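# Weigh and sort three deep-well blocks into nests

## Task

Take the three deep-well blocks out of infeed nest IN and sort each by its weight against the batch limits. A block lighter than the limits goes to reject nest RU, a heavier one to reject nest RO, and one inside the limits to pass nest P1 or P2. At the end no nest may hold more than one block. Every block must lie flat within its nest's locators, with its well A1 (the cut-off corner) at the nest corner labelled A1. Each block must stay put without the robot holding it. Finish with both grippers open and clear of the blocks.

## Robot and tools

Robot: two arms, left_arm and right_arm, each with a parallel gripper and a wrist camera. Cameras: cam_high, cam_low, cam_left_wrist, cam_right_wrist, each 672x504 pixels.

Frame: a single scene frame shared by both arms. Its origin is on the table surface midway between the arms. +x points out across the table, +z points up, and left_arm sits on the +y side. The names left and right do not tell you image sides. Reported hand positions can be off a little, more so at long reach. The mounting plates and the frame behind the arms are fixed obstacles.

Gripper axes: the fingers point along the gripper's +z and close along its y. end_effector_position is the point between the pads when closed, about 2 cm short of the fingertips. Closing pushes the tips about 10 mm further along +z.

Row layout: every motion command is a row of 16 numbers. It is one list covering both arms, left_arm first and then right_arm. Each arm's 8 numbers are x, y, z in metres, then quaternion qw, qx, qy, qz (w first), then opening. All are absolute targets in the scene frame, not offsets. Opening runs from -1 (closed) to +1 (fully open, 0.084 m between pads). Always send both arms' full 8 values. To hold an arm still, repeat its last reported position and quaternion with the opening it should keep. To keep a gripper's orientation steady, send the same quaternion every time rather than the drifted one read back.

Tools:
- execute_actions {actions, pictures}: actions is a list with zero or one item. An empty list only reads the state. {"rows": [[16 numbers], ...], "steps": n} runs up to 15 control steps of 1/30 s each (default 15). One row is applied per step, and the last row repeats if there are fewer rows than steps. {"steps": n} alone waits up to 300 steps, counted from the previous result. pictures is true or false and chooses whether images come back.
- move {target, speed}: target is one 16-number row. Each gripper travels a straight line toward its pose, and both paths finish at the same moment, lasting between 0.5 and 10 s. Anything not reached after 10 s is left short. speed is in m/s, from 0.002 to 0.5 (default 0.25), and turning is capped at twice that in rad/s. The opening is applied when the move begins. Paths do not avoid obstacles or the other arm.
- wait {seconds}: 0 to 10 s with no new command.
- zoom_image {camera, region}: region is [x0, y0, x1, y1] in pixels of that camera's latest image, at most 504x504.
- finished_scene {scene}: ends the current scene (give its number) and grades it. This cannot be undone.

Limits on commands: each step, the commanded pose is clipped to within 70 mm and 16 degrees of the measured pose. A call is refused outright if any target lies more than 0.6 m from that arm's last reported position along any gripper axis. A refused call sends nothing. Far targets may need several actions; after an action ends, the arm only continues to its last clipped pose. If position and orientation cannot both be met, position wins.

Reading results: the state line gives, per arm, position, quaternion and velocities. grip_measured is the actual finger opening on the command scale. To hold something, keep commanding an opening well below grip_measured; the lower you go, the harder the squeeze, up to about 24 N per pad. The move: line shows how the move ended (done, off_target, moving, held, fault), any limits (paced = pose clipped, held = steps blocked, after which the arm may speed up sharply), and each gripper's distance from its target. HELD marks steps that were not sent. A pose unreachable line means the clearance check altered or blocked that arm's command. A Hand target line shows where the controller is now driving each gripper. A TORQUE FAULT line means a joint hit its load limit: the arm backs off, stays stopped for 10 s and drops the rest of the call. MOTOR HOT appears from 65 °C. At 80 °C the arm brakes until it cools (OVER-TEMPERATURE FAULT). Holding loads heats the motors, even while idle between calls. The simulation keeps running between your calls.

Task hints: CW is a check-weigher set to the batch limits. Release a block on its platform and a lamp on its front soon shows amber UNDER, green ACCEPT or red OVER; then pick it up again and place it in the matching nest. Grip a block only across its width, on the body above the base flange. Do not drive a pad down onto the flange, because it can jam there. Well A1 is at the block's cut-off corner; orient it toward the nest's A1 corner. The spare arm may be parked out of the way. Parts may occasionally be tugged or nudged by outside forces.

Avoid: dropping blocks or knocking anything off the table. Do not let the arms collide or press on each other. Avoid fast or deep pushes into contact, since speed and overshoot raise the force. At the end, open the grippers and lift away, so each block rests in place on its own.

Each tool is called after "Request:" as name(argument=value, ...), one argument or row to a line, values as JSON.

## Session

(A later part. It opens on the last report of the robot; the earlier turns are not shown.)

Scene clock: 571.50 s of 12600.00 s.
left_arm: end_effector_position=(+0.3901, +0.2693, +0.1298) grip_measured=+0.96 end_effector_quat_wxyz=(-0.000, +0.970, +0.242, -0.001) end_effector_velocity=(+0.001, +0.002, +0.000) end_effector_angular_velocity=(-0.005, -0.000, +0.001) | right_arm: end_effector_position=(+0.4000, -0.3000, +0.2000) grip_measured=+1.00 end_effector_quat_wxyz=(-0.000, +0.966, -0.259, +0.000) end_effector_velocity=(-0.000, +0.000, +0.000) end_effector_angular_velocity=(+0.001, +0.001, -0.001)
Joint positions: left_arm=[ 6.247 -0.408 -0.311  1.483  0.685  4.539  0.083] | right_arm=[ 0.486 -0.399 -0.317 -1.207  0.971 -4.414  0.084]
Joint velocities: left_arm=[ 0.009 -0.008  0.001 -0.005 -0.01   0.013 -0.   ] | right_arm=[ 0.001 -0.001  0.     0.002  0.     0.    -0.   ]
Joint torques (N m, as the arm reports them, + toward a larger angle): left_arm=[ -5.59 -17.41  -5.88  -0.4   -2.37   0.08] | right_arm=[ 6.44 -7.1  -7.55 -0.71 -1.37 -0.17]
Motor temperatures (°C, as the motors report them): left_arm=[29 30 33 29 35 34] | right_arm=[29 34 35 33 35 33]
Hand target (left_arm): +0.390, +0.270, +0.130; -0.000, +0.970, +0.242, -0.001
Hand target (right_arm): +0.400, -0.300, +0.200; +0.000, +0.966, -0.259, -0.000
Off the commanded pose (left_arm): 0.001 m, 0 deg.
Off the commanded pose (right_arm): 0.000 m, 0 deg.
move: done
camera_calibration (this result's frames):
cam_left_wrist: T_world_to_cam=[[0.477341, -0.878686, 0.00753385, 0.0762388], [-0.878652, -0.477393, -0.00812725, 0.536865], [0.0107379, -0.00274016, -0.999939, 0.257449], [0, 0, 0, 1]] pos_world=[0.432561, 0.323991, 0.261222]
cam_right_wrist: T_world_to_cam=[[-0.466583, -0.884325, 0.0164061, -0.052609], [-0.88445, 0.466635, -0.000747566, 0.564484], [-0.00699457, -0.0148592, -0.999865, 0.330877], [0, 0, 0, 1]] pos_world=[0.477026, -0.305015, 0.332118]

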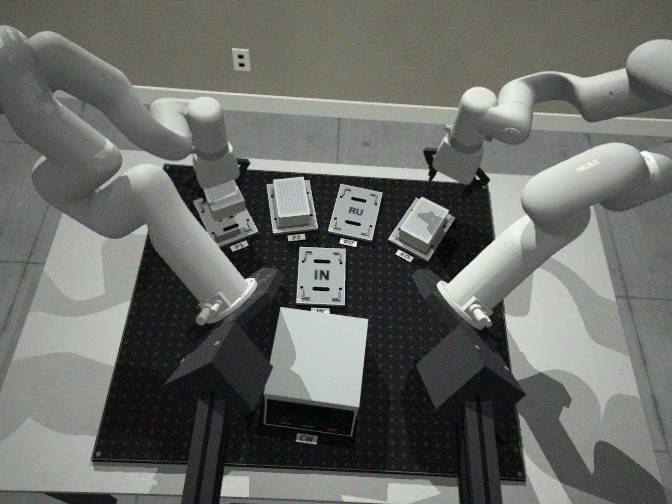

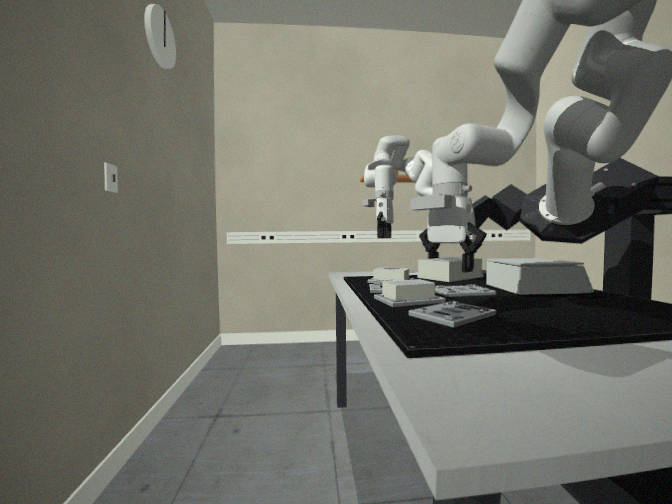

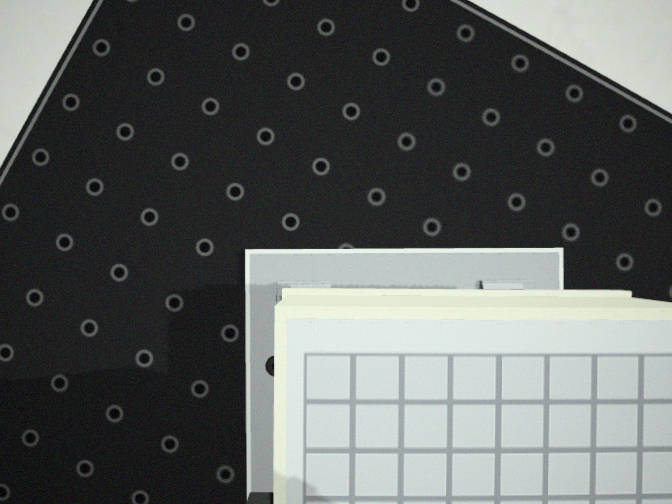

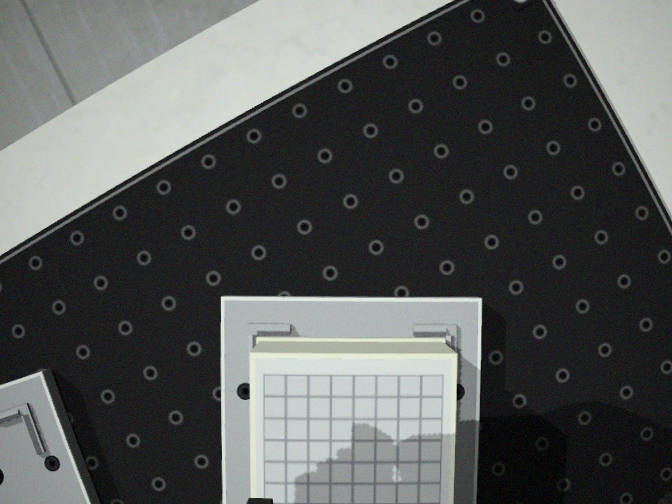

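Request:
move(
  target=[0.49,0.3,0.35,0,0.9703,0.2419,0,0.1,0.4,-0.3,0.2,0,0.9659,-0.2588,0,1],
  speed=0.12,
)

Request:
move(
  target=[0.26,0.41,0.52,0,0.9703,0.2419,0,0.1,0.4,-0.3,0.2,0,0.9659,-0.2588,0,1],
  speed=0.12,
)

Request:
move(
  target=[0.21,0.66,0.35,0,0.9703,0.2419,0,0.1,0.4,-0.3,0.2,0,0.9659,-0.2588,0,1],
  speed=0.12,
)

Scene clock: 615.33 s of 12600.00 s.
left_arm: end_effector_position=(+0.4900, +0.3003, +0.3496) grip_measured=+0.96 end_effector_quat_wxyz=(-0.001, +0.970, +0.242, +0.000) end_effector_velocity=(+0.001, +0.001, +0.002) end_effector_angular_velocity=(+0.002, +0.000, +0.001) | right_arm: end_effector_position=(+0.4000, -0.3000, +0.2000) grip_measured=+1.00 end_effector_quat_wxyz=(-0.000, +0.966, -0.259, +0.000) end_effector_velocity=(+0.001, +0.001, +0.000) end_effector_angular_velocity=(+0.004, -0.002, +0.001)
Joint positions: left_arm=[ 5.586 -0.64  -0.702  0.915  1.448  4.925  0.083] | right_arm=[ 0.486 -0.399 -0.317 -1.207  0.971 -4.414  0.084]
Joint velocities: left_arm=[-0.006  0.004 -0.009 -0.     0.01  -0.001 -0.   ] | right_arm=[ 0.     0.    -0.    -0.002 -0.004 -0.     0.   ]
Joint torques (N m, as the arm reports them, + toward a larger angle): left_arm=[ -5.82  -7.93 -13.91  -0.38  -2.42   0.13] | right_arm=[ 5.29 -7.   -7.82 -0.56 -1.07 -0.33]
Motor temperatures (°C, as the motors report them): left_arm=[29 30 33 29 35 34] | right_arm=[29 34 35 33 35 33]
Hand target (left_arm): +0.490, +0.300, +0.350; -0.001, +0.970, +0.242, +0.001
Hand target (right_arm): +0.400, -0.300, +0.200; -0.000, +0.966, -0.259, +0.000
Off the commanded pose (left_arm): 0.000 m, 0 deg.
Off the commanded pose (right_arm): 0.000 m, 0 deg.
After step 90, 38.30 s passed at rest.
move: done
camera_calibration (this result's frames):
cam_left_wrist: T_world_to_cam=[[0.478766, -0.877919, 0.00648687, 0.0535675], [-0.877855, -0.47881, -0.010547, 0.642171], [0.0123654, -0.000645001, -0.999923, 0.474837], [0, 0, 0, 1]] pos_world=[0.532216, 0.354812, 0.481226]
cam_right_wrist: T_world_to_cam=[[-0.466583, -0.884325, 0.0164061, -0.052609], [-0.88445, 0.466635, -0.000747506, 0.564484], [-0.00699463, -0.0148592, -0.999865, 0.330877], [0, 0, 0, 1]] pos_world=[0.477026, -0.305015, 0.332118]

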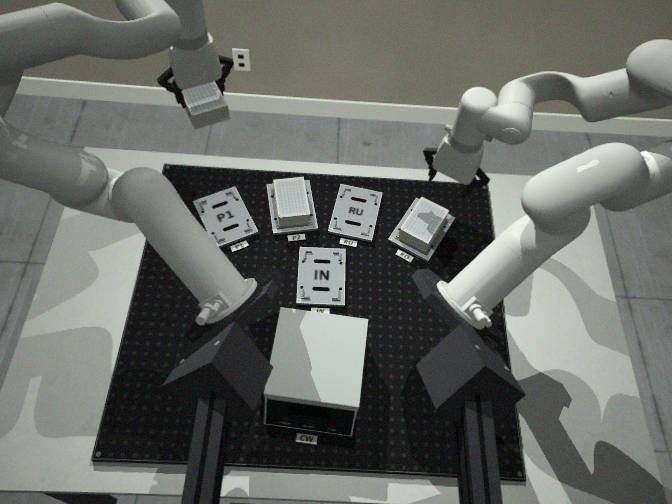

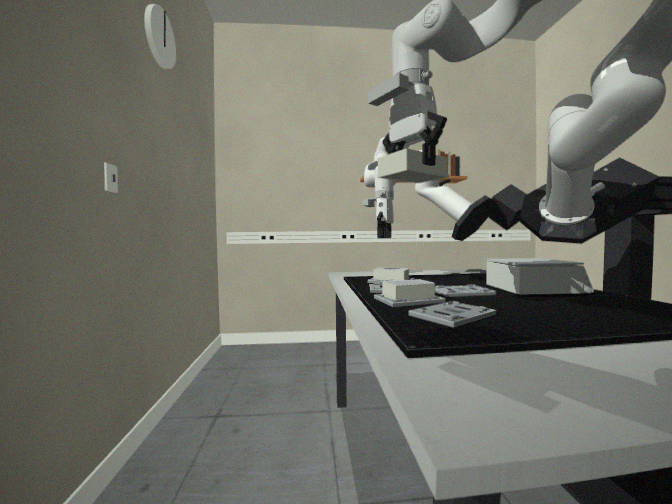

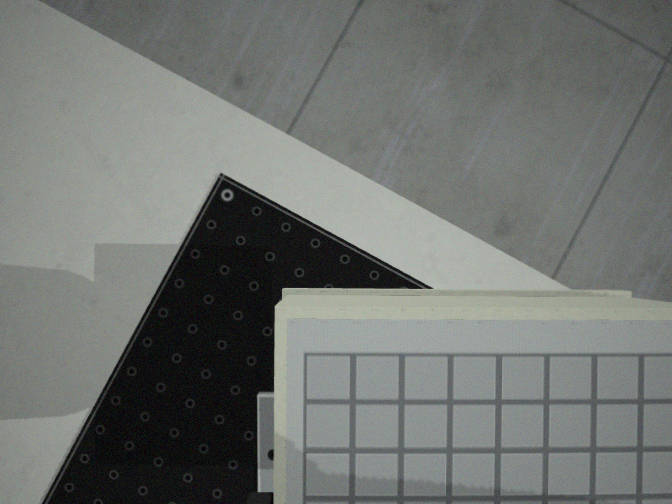

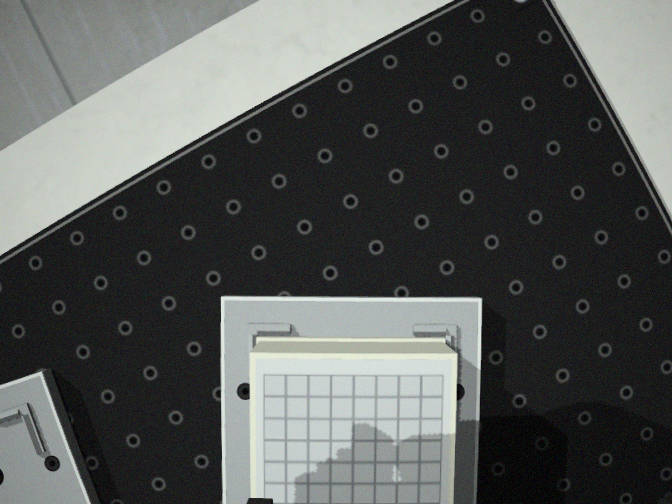

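Scene clock: 618.50 s of 12600.00 s.
left_arm: end_effector_position=(+0.2605, +0.4104, +0.5197) grip_measured=+0.96 end_effector_quat_wxyz=(+0.000, +0.970, +0.244, +0.001) end_effector_velocity=(-0.002, +0.000, +0.001) end_effector_angular_velocity=(-0.003, -0.002, +0.003) | right_arm: end_effector_position=(+0.4000, -0.3000, +0.2000) grip_measured=+1.00 end_effector_quat_wxyz=(-0.000, +0.966, -0.259, +0.000) end_effector_velocity=(-0.000, +0.001, +0.000) end_effector_angular_velocity=(+0.002, +0.000, -0.000)
Joint positions: left_arm=[ 4.207 -0.867 -0.885  0.281  2.632  3.897  0.083] | right_arm=[ 0.486 -0.399 -0.317 -1.207  0.971 -4.414  0.084]
Joint velocities: left_arm=[-0.01   0.004 -0.004 -0.009  0.001 -0.017  0.   ] | right_arm=[ 0.    -0.     0.     0.001 -0.002 -0.    -0.   ]
Joint torques (N m, as the arm reports them, + toward a larger angle): left_arm=[-2.04 21.86 -6.85 -0.43 -2.17  0.06] | right_arm=[ 5.92 -7.59 -8.02 -0.99 -1.39 -0.36]
Motor temperatures (°C, as the motors report them): left_arm=[29 30 34 29 35 34] | right_arm=[29 34 35 33 35 33]
Hand target (left_arm): +0.260, +0.410, +0.520; +0.001, +0.970, +0.244, +0.001
Hand target (right_arm): +0.400, -0.300, +0.200; -0.000, +0.966, -0.259, -0.000
Off the commanded pose (left_arm): 0.001 m, 0 deg.
Off the commanded pose (right_arm): 0.000 m, 0 deg.
move: done
camera_calibration (this result's frames):
cam_left_wrist: T_world_to_cam=[[0.481158, -0.876583, 0.00949842, 0.256255], [-0.876528, -0.48124, -0.010313, 0.495729], [0.0136112, -0.00336347, -0.999902, 0.648603], [0, 0, 0, 1]] pos_world=[0.302394, 0.465374, 0.651218]
cam_right_wrist: T_world_to_cam=[[-0.466583, -0.884325, 0.016406, -0.0526091], [-0.88445, 0.466634, -0.000747658, 0.564484], [-0.00699443, -0.0148591, -0.999865, 0.330877], [0, 0, 0, 1]] pos_world=[0.477026, -0.305015, 0.332118]

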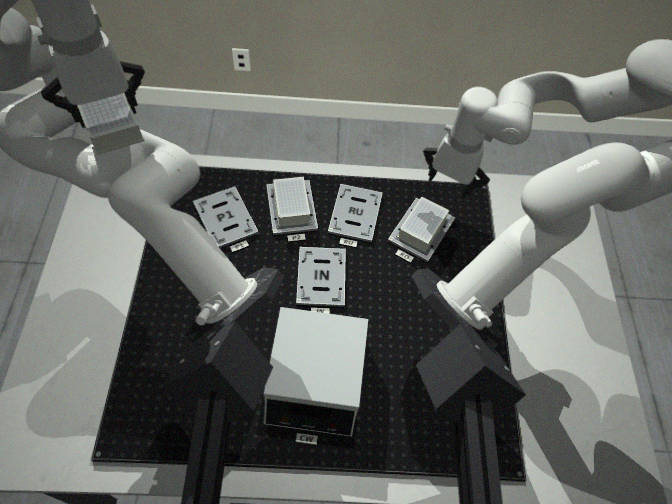

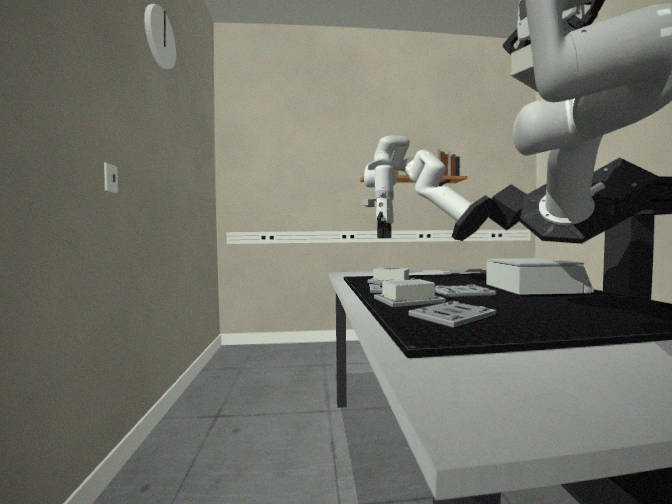

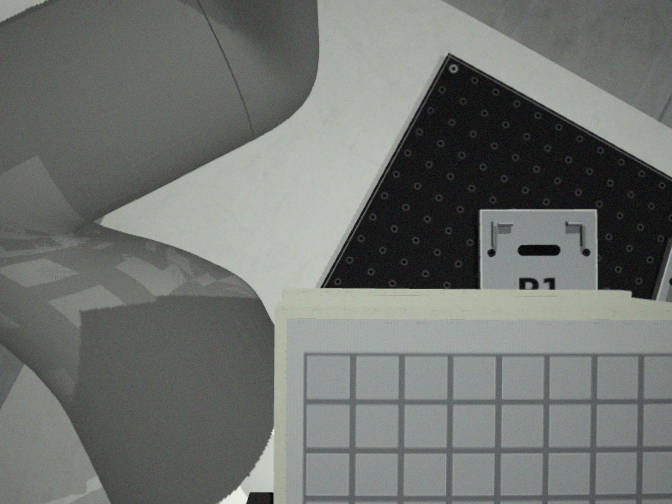

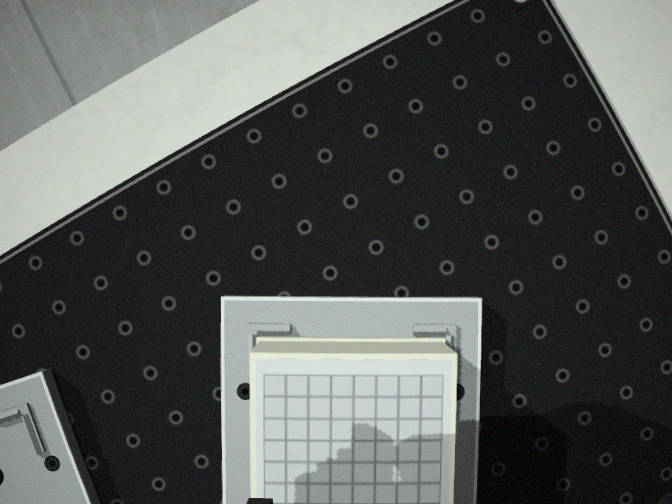

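Scene clock: 621.30 s of 12600.00 s.
left_arm: end_effector_position=(+0.2555, +0.4430, +0.4968) grip_measured=+0.96 end_effector_quat_wxyz=(-0.001, +0.970, +0.242, +0.000) end_effector_velocity=(+0.000, +0.000, -0.000) end_effector_angular_velocity=(+0.001, -0.001, +0.000) | right_arm: end_effector_position=(+0.4000, -0.3000, +0.2000) grip_measured=+1.00 end_effector_quat_wxyz=(+0.000, +0.966, -0.259, -0.000) end_effector_velocity=(-0.000, +0.000, +0.000) end_effector_angular_velocity=(-0.001, +0.000, +0.002)
Joint positions: left_arm=[ 4.129 -0.972 -0.862  0.18   2.731  3.771  0.083] | right_arm=[ 0.486 -0.399 -0.317 -1.207  0.971 -4.414  0.084]
Joint velocities: left_arm=[ 0.    -0.     0.     0.     0.001  0.     0.   ] | right_arm=[ 0.002  0.    -0.     0.001  0.002 -0.001 -0.   ]
Joint torques (N m, as the arm reports them, + toward a larger angle): left_arm=[-1.07 24.03 -5.24 -0.56 -2.12  0.13] | right_arm=[ 5.95 -7.71 -7.76 -0.9  -1.36 -0.31]
Motor temperatures (°C, as the motors report them): left_arm=[29 30 34 29 35 34] | right_arm=[29 34 35 33 35 33]
Hand target (left_arm): +0.255, +0.443, +0.497; -0.001, +0.970, +0.242, +0.000
Hand target (right_arm): +0.400, -0.300, +0.200; -0.000, +0.966, -0.259, -0.000
Off the commanded pose (left_arm): 0.266 m, 0 deg; position clipped at the last step of the last action.
Off the commanded pose (right_arm): 0.000 m, 0 deg.
move: held (left_arm); limits=paced,held; held on 68 of 84 steps (left_arm), including the last (left_arm)
pose unreachable (left arm): on one or more control steps of this call this arm could not follow its commanded pose, so it was not sent that pose on those steps. On the call's last step it was still not sent that pose. It may still have moved: this result reports where it is.
cause: the commanded pose would bring two parts of the arm too close to each other (joints 5 (wrist pitch) and 6 (wrist roll) lie between them).
camera_calibration (this result's frames):
cam_left_wrist: T_world_to_cam=[[0.478462, -0.878082, 0.00680995, 0.290116], [-0.878029, -0.478509, -0.00972715, 0.505654], [0.0117999, -0.00132526, -0.99993, 0.625457], [0, 0, 0, 1]] pos_world=[0.297789, 0.497534, 0.628356]
cam_right_wrist: T_world_to_cam=[[-0.466583, -0.884325, 0.0164063, -0.0526092], [-0.88445, 0.466634, -0.000747455, 0.564484], [-0.00699476, -0.0148593, -0.999865, 0.330877], [0, 0, 0, 1]] pos_world=[0.477026, -0.305015, 0.332118]

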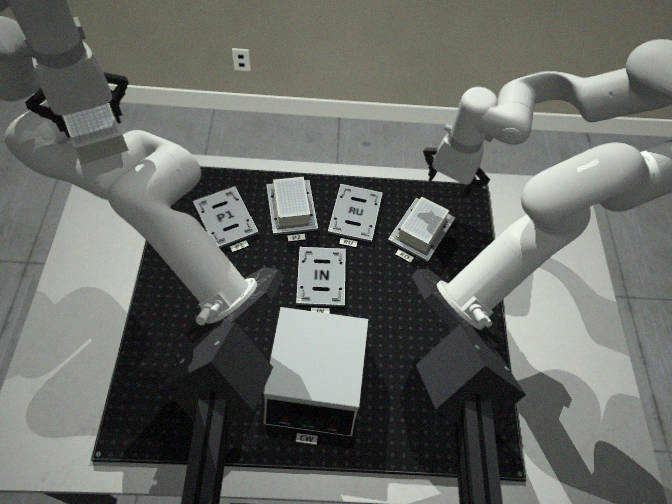

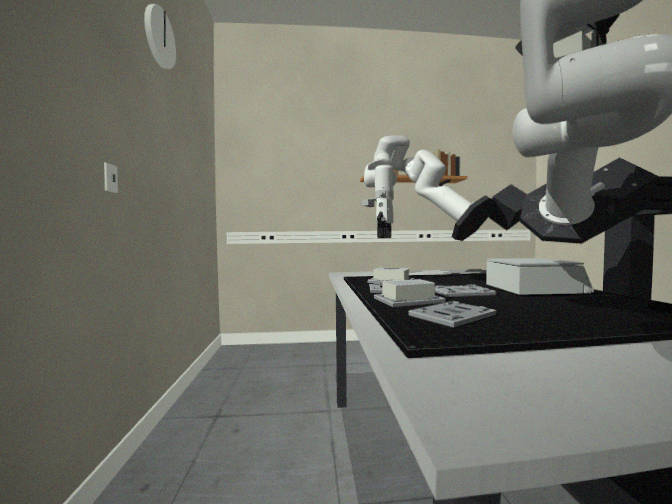

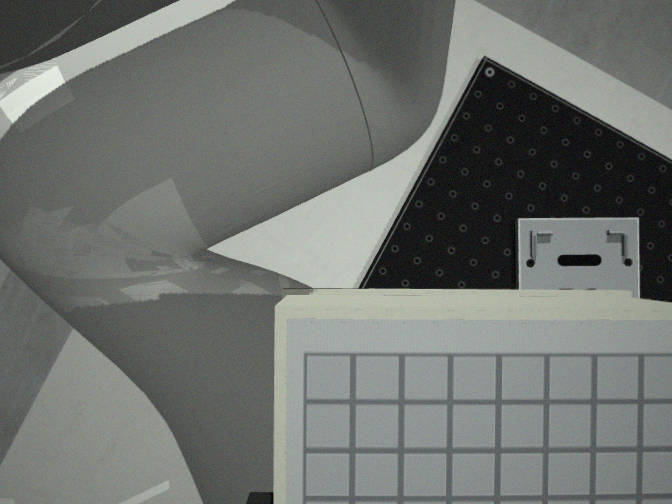

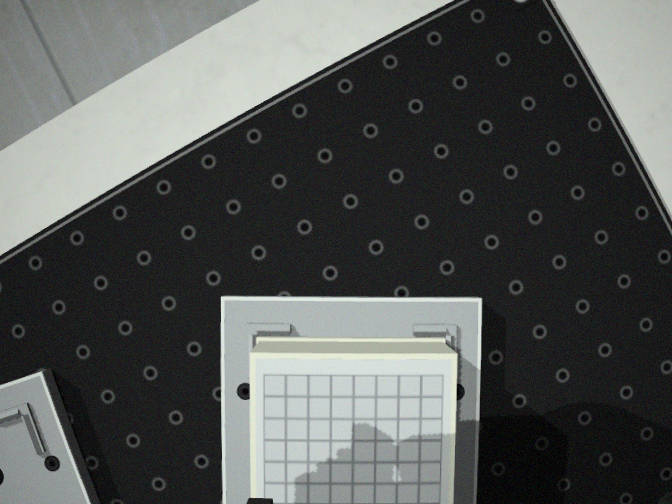

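Wider arc.

Request:
move(
  target=[0.05,0.47,0.52,0,0.9703,0.2419,0,0.1,0.4,-0.3,0.2,0,0.9659,-0.2588,0,1],
  speed=0.12,
)

Request:
move(
  target=[0.12,0.7,0.35,0,0.9703,0.2419,0,0.1,0.4,-0.3,0.2,0,0.9659,-0.2588,0,1],
  speed=0.12,
)

Request:
move(
  target=[0.3,0.68,0.16,0,0.9703,0.2419,0,0.1,0.4,-0.3,0.2,0,0.9659,-0.2588,0,1],
  speed=0.12,
)

Scene clock: 634.37 s of 12600.00 s.
left_arm: end_effector_position=(+0.0501, +0.4698, +0.5193) grip_measured=+0.96 end_effector_quat_wxyz=(+0.001, +0.970, +0.242, -0.000) end_effector_velocity=(-0.002, +0.000, -0.000) end_effector_angular_velocity=(+0.000, -0.002, +0.000) | right_arm: end_effector_position=(+0.4000, -0.3000, +0.2000) grip_measured=+1.00 end_effector_quat_wxyz=(-0.000, +0.966, -0.259, +0.000) end_effector_velocity=(-0.000, -0.000, -0.000) end_effector_angular_velocity=(-0.001, +0.001, -0.000)
Joint positions: left_arm=[ 3.539 -0.638 -0.791 -0.482  2.208  2.922  0.083] | right_arm=[ 0.486 -0.399 -0.317 -1.207  0.971 -4.414  0.084]
Joint velocities: left_arm=[-0.005  0.006 -0.001 -0.001 -0.005 -0.002  0.   ] | right_arm=[0.    0.    0.    0.001 0.001 0.    0.   ]
Joint torques (N m, as the arm reports them, + toward a larger angle): left_arm=[  1.78  12.05 -12.49  -0.54  -2.31   0.12] | right_arm=[ 5.94 -7.9  -7.75 -0.57 -1.25 -0.28]
Motor temperatures (°C, as the motors report them): left_arm=[29 30 33 29 35 34] | right_arm=[29 34 35 33 35 33]
Hand target (left_arm): +0.050, +0.470, +0.519; +0.001, +0.970, +0.242, -0.000
Hand target (right_arm): +0.400, -0.300, +0.200; +0.000, +0.966, -0.259, -0.000
Off the commanded pose (left_arm): 0.001 m, 0 deg.
Off the commanded pose (right_arm): 0.000 m, 0 deg.
After step 90, 7.80 s passed at rest.
move: done
camera_calibration (this result's frames):
cam_left_wrist: T_world_to_cam=[[0.478044, -0.878273, 0.0104911, 0.410016], [-0.878254, -0.478128, -0.00792138, 0.337222], [0.0119732, -0.0054271, -0.999914, 0.652309], [0, 0, 0, 1]] pos_world=[0.0923513, 0.524881, 0.650623]
cam_right_wrist: T_world_to_cam=[[-0.466583, -0.884325, 0.016406, -0.052609], [-0.88445, 0.466635, -0.000747478, 0.564484], [-0.00699461, -0.0148591, -0.999865, 0.330877], [0, 0, 0, 1]] pos_world=[0.477026, -0.305015, 0.332118]

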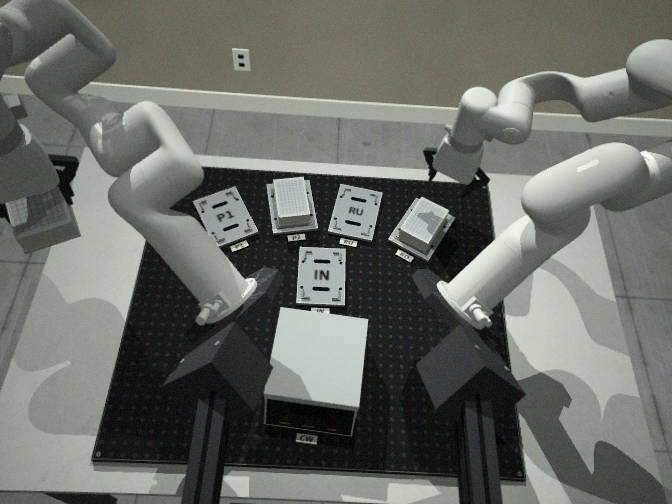

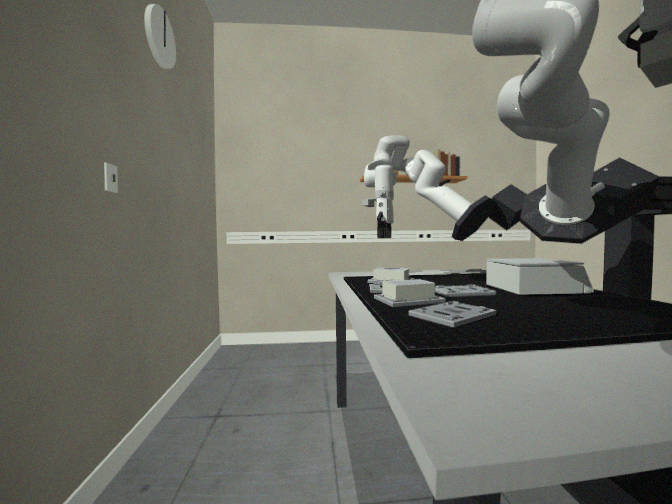

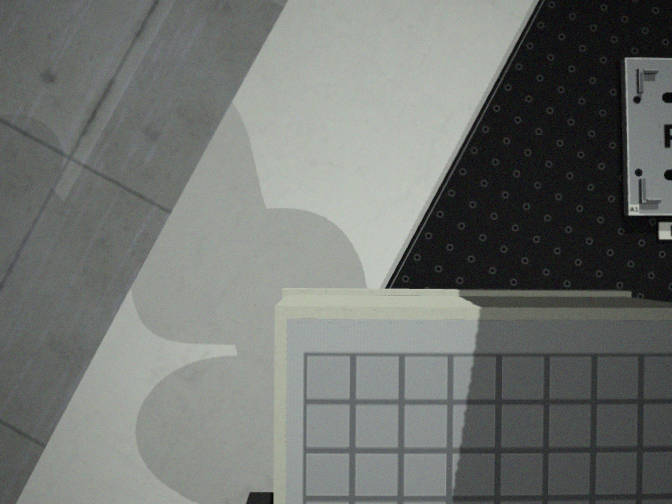

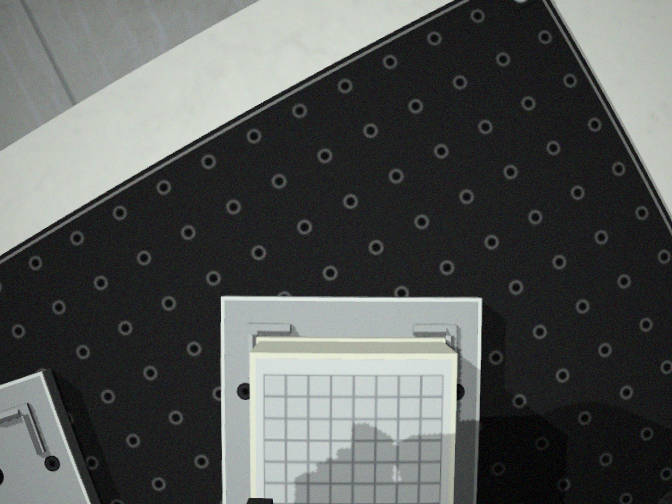

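Scene clock: 637.37 s of 12600.00 s.
left_arm: end_effector_position=(+0.1197, +0.6993, +0.3497) grip_measured=+0.96 end_effector_quat_wxyz=(+0.001, +0.970, +0.241, -0.002) end_effector_velocity=(-0.000, +0.001, -0.001) end_effector_angular_velocity=(-0.002, +0.003, +0.001) | right_arm: end_effector_position=(+0.4000, -0.3000, +0.2000) grip_measured=+1.00 end_effector_quat_wxyz=(-0.000, +0.966, -0.259, -0.000) end_effector_velocity=(+0.000, -0.001, -0.000) end_effector_angular_velocity=(-0.002, +0.000, +0.000)
Joint positions: left_arm=[ 2.276 -0.84  -0.721 -0.892  1.416  1.868  0.083] | right_arm=[ 0.486 -0.399 -0.317 -1.207  0.971 -4.414  0.084]
Joint velocities: left_arm=[-0.009  0.004 -0.003  0.005 -0.008 -0.007 -0.   ] | right_arm=[-0.002  0.    -0.    -0.001  0.001 -0.001  0.   ]
Joint torques (N m, as the arm reports them, + toward a larger angle): left_arm=[  3.09  -9.16 -14.27  -0.7   -2.26  -0.01] | right_arm=[ 5.44 -7.98 -7.61 -0.75 -1.38 -0.16]
Motor temperatures (°C, as the motors report them): left_arm=[29 30 34 29 35 34] | right_arm=[29 34 35 33 35 33]
Hand target (left_arm): +0.120, +0.699, +0.350; +0.001, +0.970, +0.241, -0.002
Hand target (right_arm): +0.400, -0.300, +0.200; -0.000, +0.966, -0.259, -0.000
Off the commanded pose (left_arm): 0.001 m, 0 deg.
Off the commanded pose (right_arm): 0.000 m, 0 deg.
move: done
camera_calibration (this result's frames):
cam_left_wrist: T_world_to_cam=[[0.477122, -0.878794, 0.00868066, 0.581172], [-0.878794, -0.477174, -0.00518003, 0.505253], [0.00869436, -0.005157, -0.999949, 0.483366], [0, 0, 0, 1]] pos_world=[0.16252, 0.754317, 0.480914]
cam_right_wrist: T_world_to_cam=[[-0.466583, -0.884325, 0.0164062, -0.0526091], [-0.88445, 0.466635, -0.000747462, 0.564484], [-0.00699469, -0.0148592, -0.999865, 0.330877], [0, 0, 0, 1]] pos_world=[0.477026, -0.305015, 0.332118]

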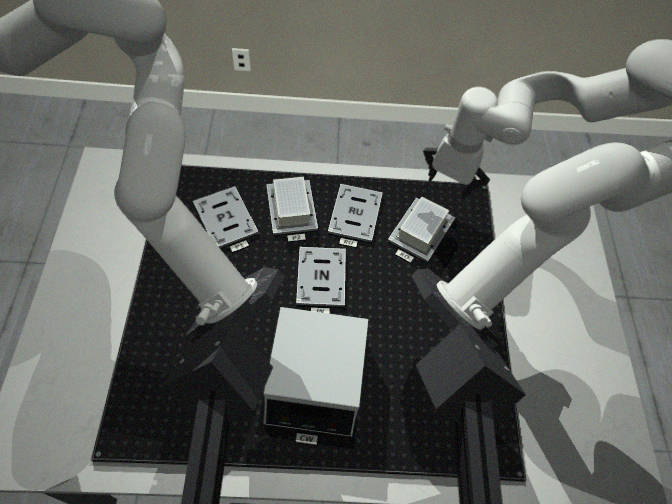

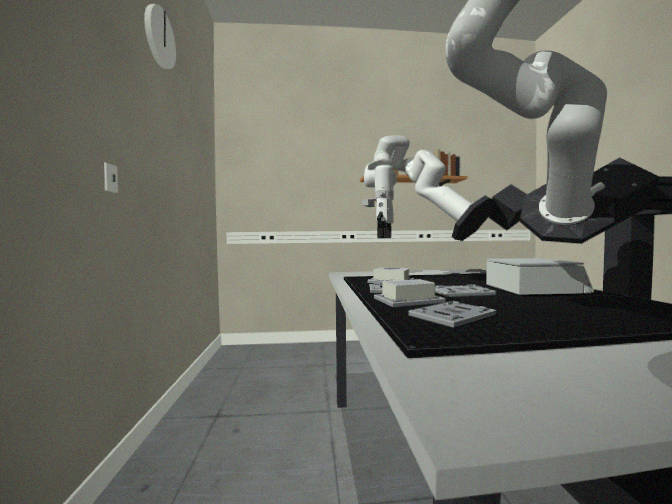

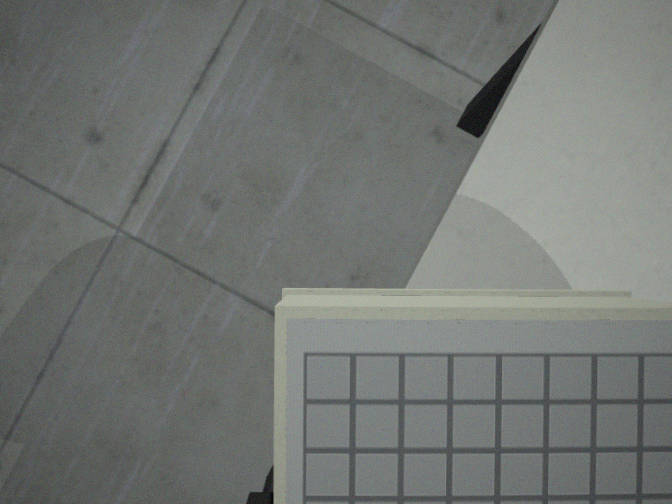

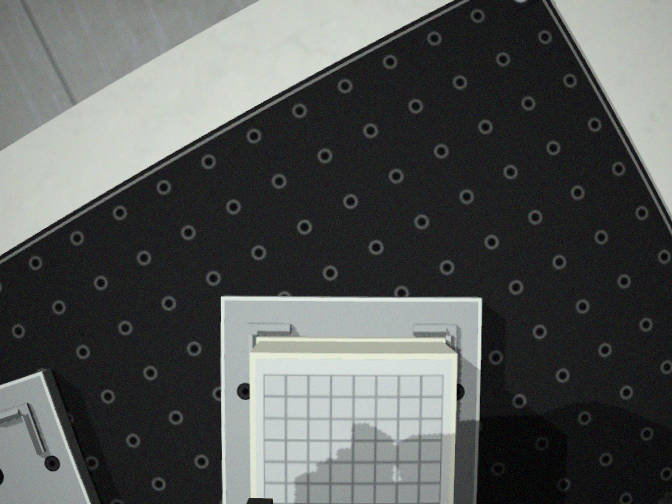

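Scene clock: 640.10 s of 12600.00 s.
left_arm: end_effector_position=(+0.3003, +0.6796, +0.1604) grip_measured=+0.96 end_effector_quat_wxyz=(-0.001, +0.971, +0.240, -0.000) end_effector_velocity=(+0.000, -0.000, -0.002) end_effector_angular_velocity=(-0.001, +0.006, +0.002) | right_arm: end_effector_position=(+0.4000, -0.3000, +0.2000) grip_measured=+1.00 end_effector_quat_wxyz=(+0.000, +0.966, -0.259, -0.000) end_effector_velocity=(-0.000, -0.001, -0.001) end_effector_angular_velocity=(-0.003, +0.001, -0.001)
Joint positions: left_arm=[ 1.113 -0.687 -0.561 -0.457  0.392  0.973  0.083] | right_arm=[ 0.486 -0.399 -0.317 -1.207  0.971 -4.414  0.084]
Joint velocities: left_arm=[-0.003  0.007 -0.002  0.014 -0.003 -0.017 -0.   ] | right_arm=[-0.002  0.    -0.    -0.001  0.002  0.001 -0.   ]
Joint torques (N m, as the arm reports them, + toward a larger angle): left_arm=[  2.58 -28.63 -14.02  -0.61  -2.4   -0.05] | right_arm=[ 5.63 -7.87 -7.9  -0.82 -1.44 -0.22]
Motor temperatures (°C, as the motors report them): left_arm=[29 30 34 29 35 34] | right_arm=[29 34 35 33 35 33]
Hand target (left_arm): +0.300, +0.679, +0.160; -0.001, +0.971, +0.240, -0.001
Hand target (right_arm): +0.400, -0.300, +0.200; +0.000, +0.966, -0.259, -0.000
Off the commanded pose (left_arm): 0.001 m, 0 deg.
Off the commanded pose (right_arm): 0.000 m, 0 deg.
move: done
camera_calibration (this result's frames):
cam_left_wrist: T_world_to_cam=[[0.475232, -0.879836, 0.00657092, 0.480908], [-0.879795, -0.475274, -0.00865952, 0.653112], [0.0107419, -0.00166578, -0.999941, 0.289403], [0, 0, 0, 1]] pos_world=[0.342954, 0.73401, 0.291882]
cam_right_wrist: T_world_to_cam=[[-0.466583, -0.884326, 0.0164063, -0.0526093], [-0.88445, 0.466634, -0.000747401, 0.564484], [-0.00699479, -0.0148593, -0.999865, 0.330877], [0, 0, 0, 1]] pos_world=[0.477026, -0.305015, 0.332118]

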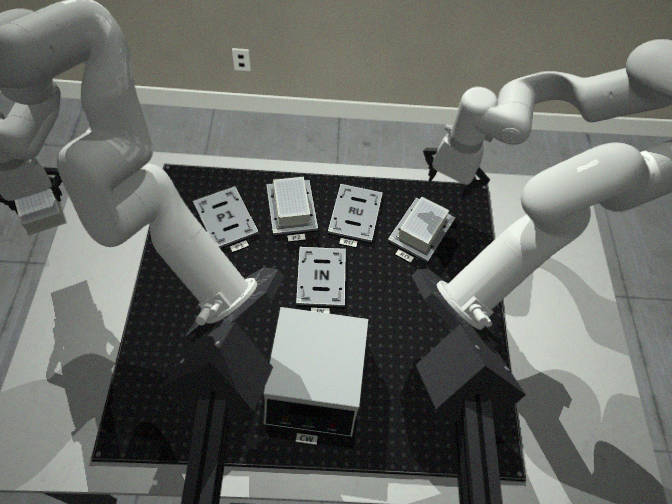

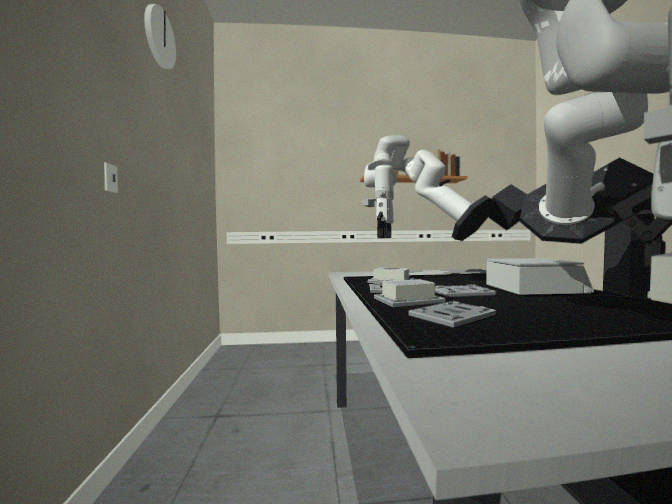

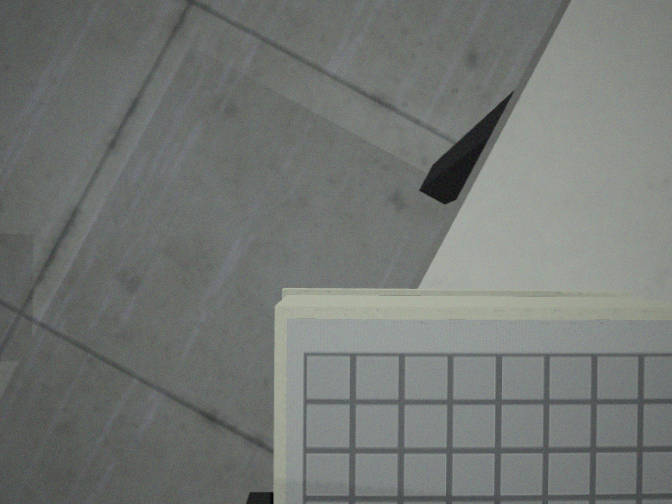

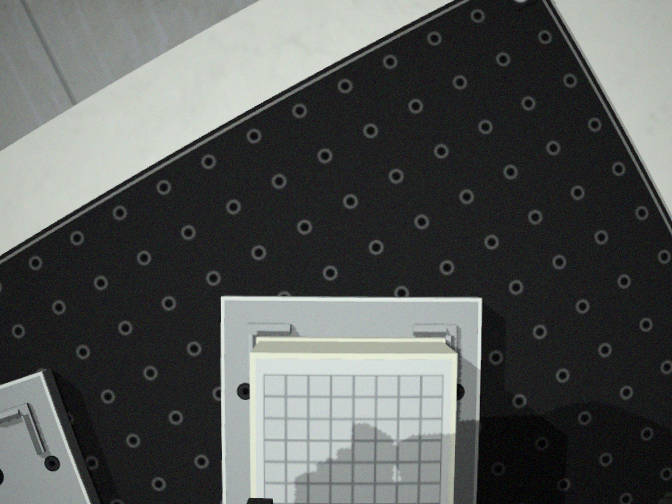

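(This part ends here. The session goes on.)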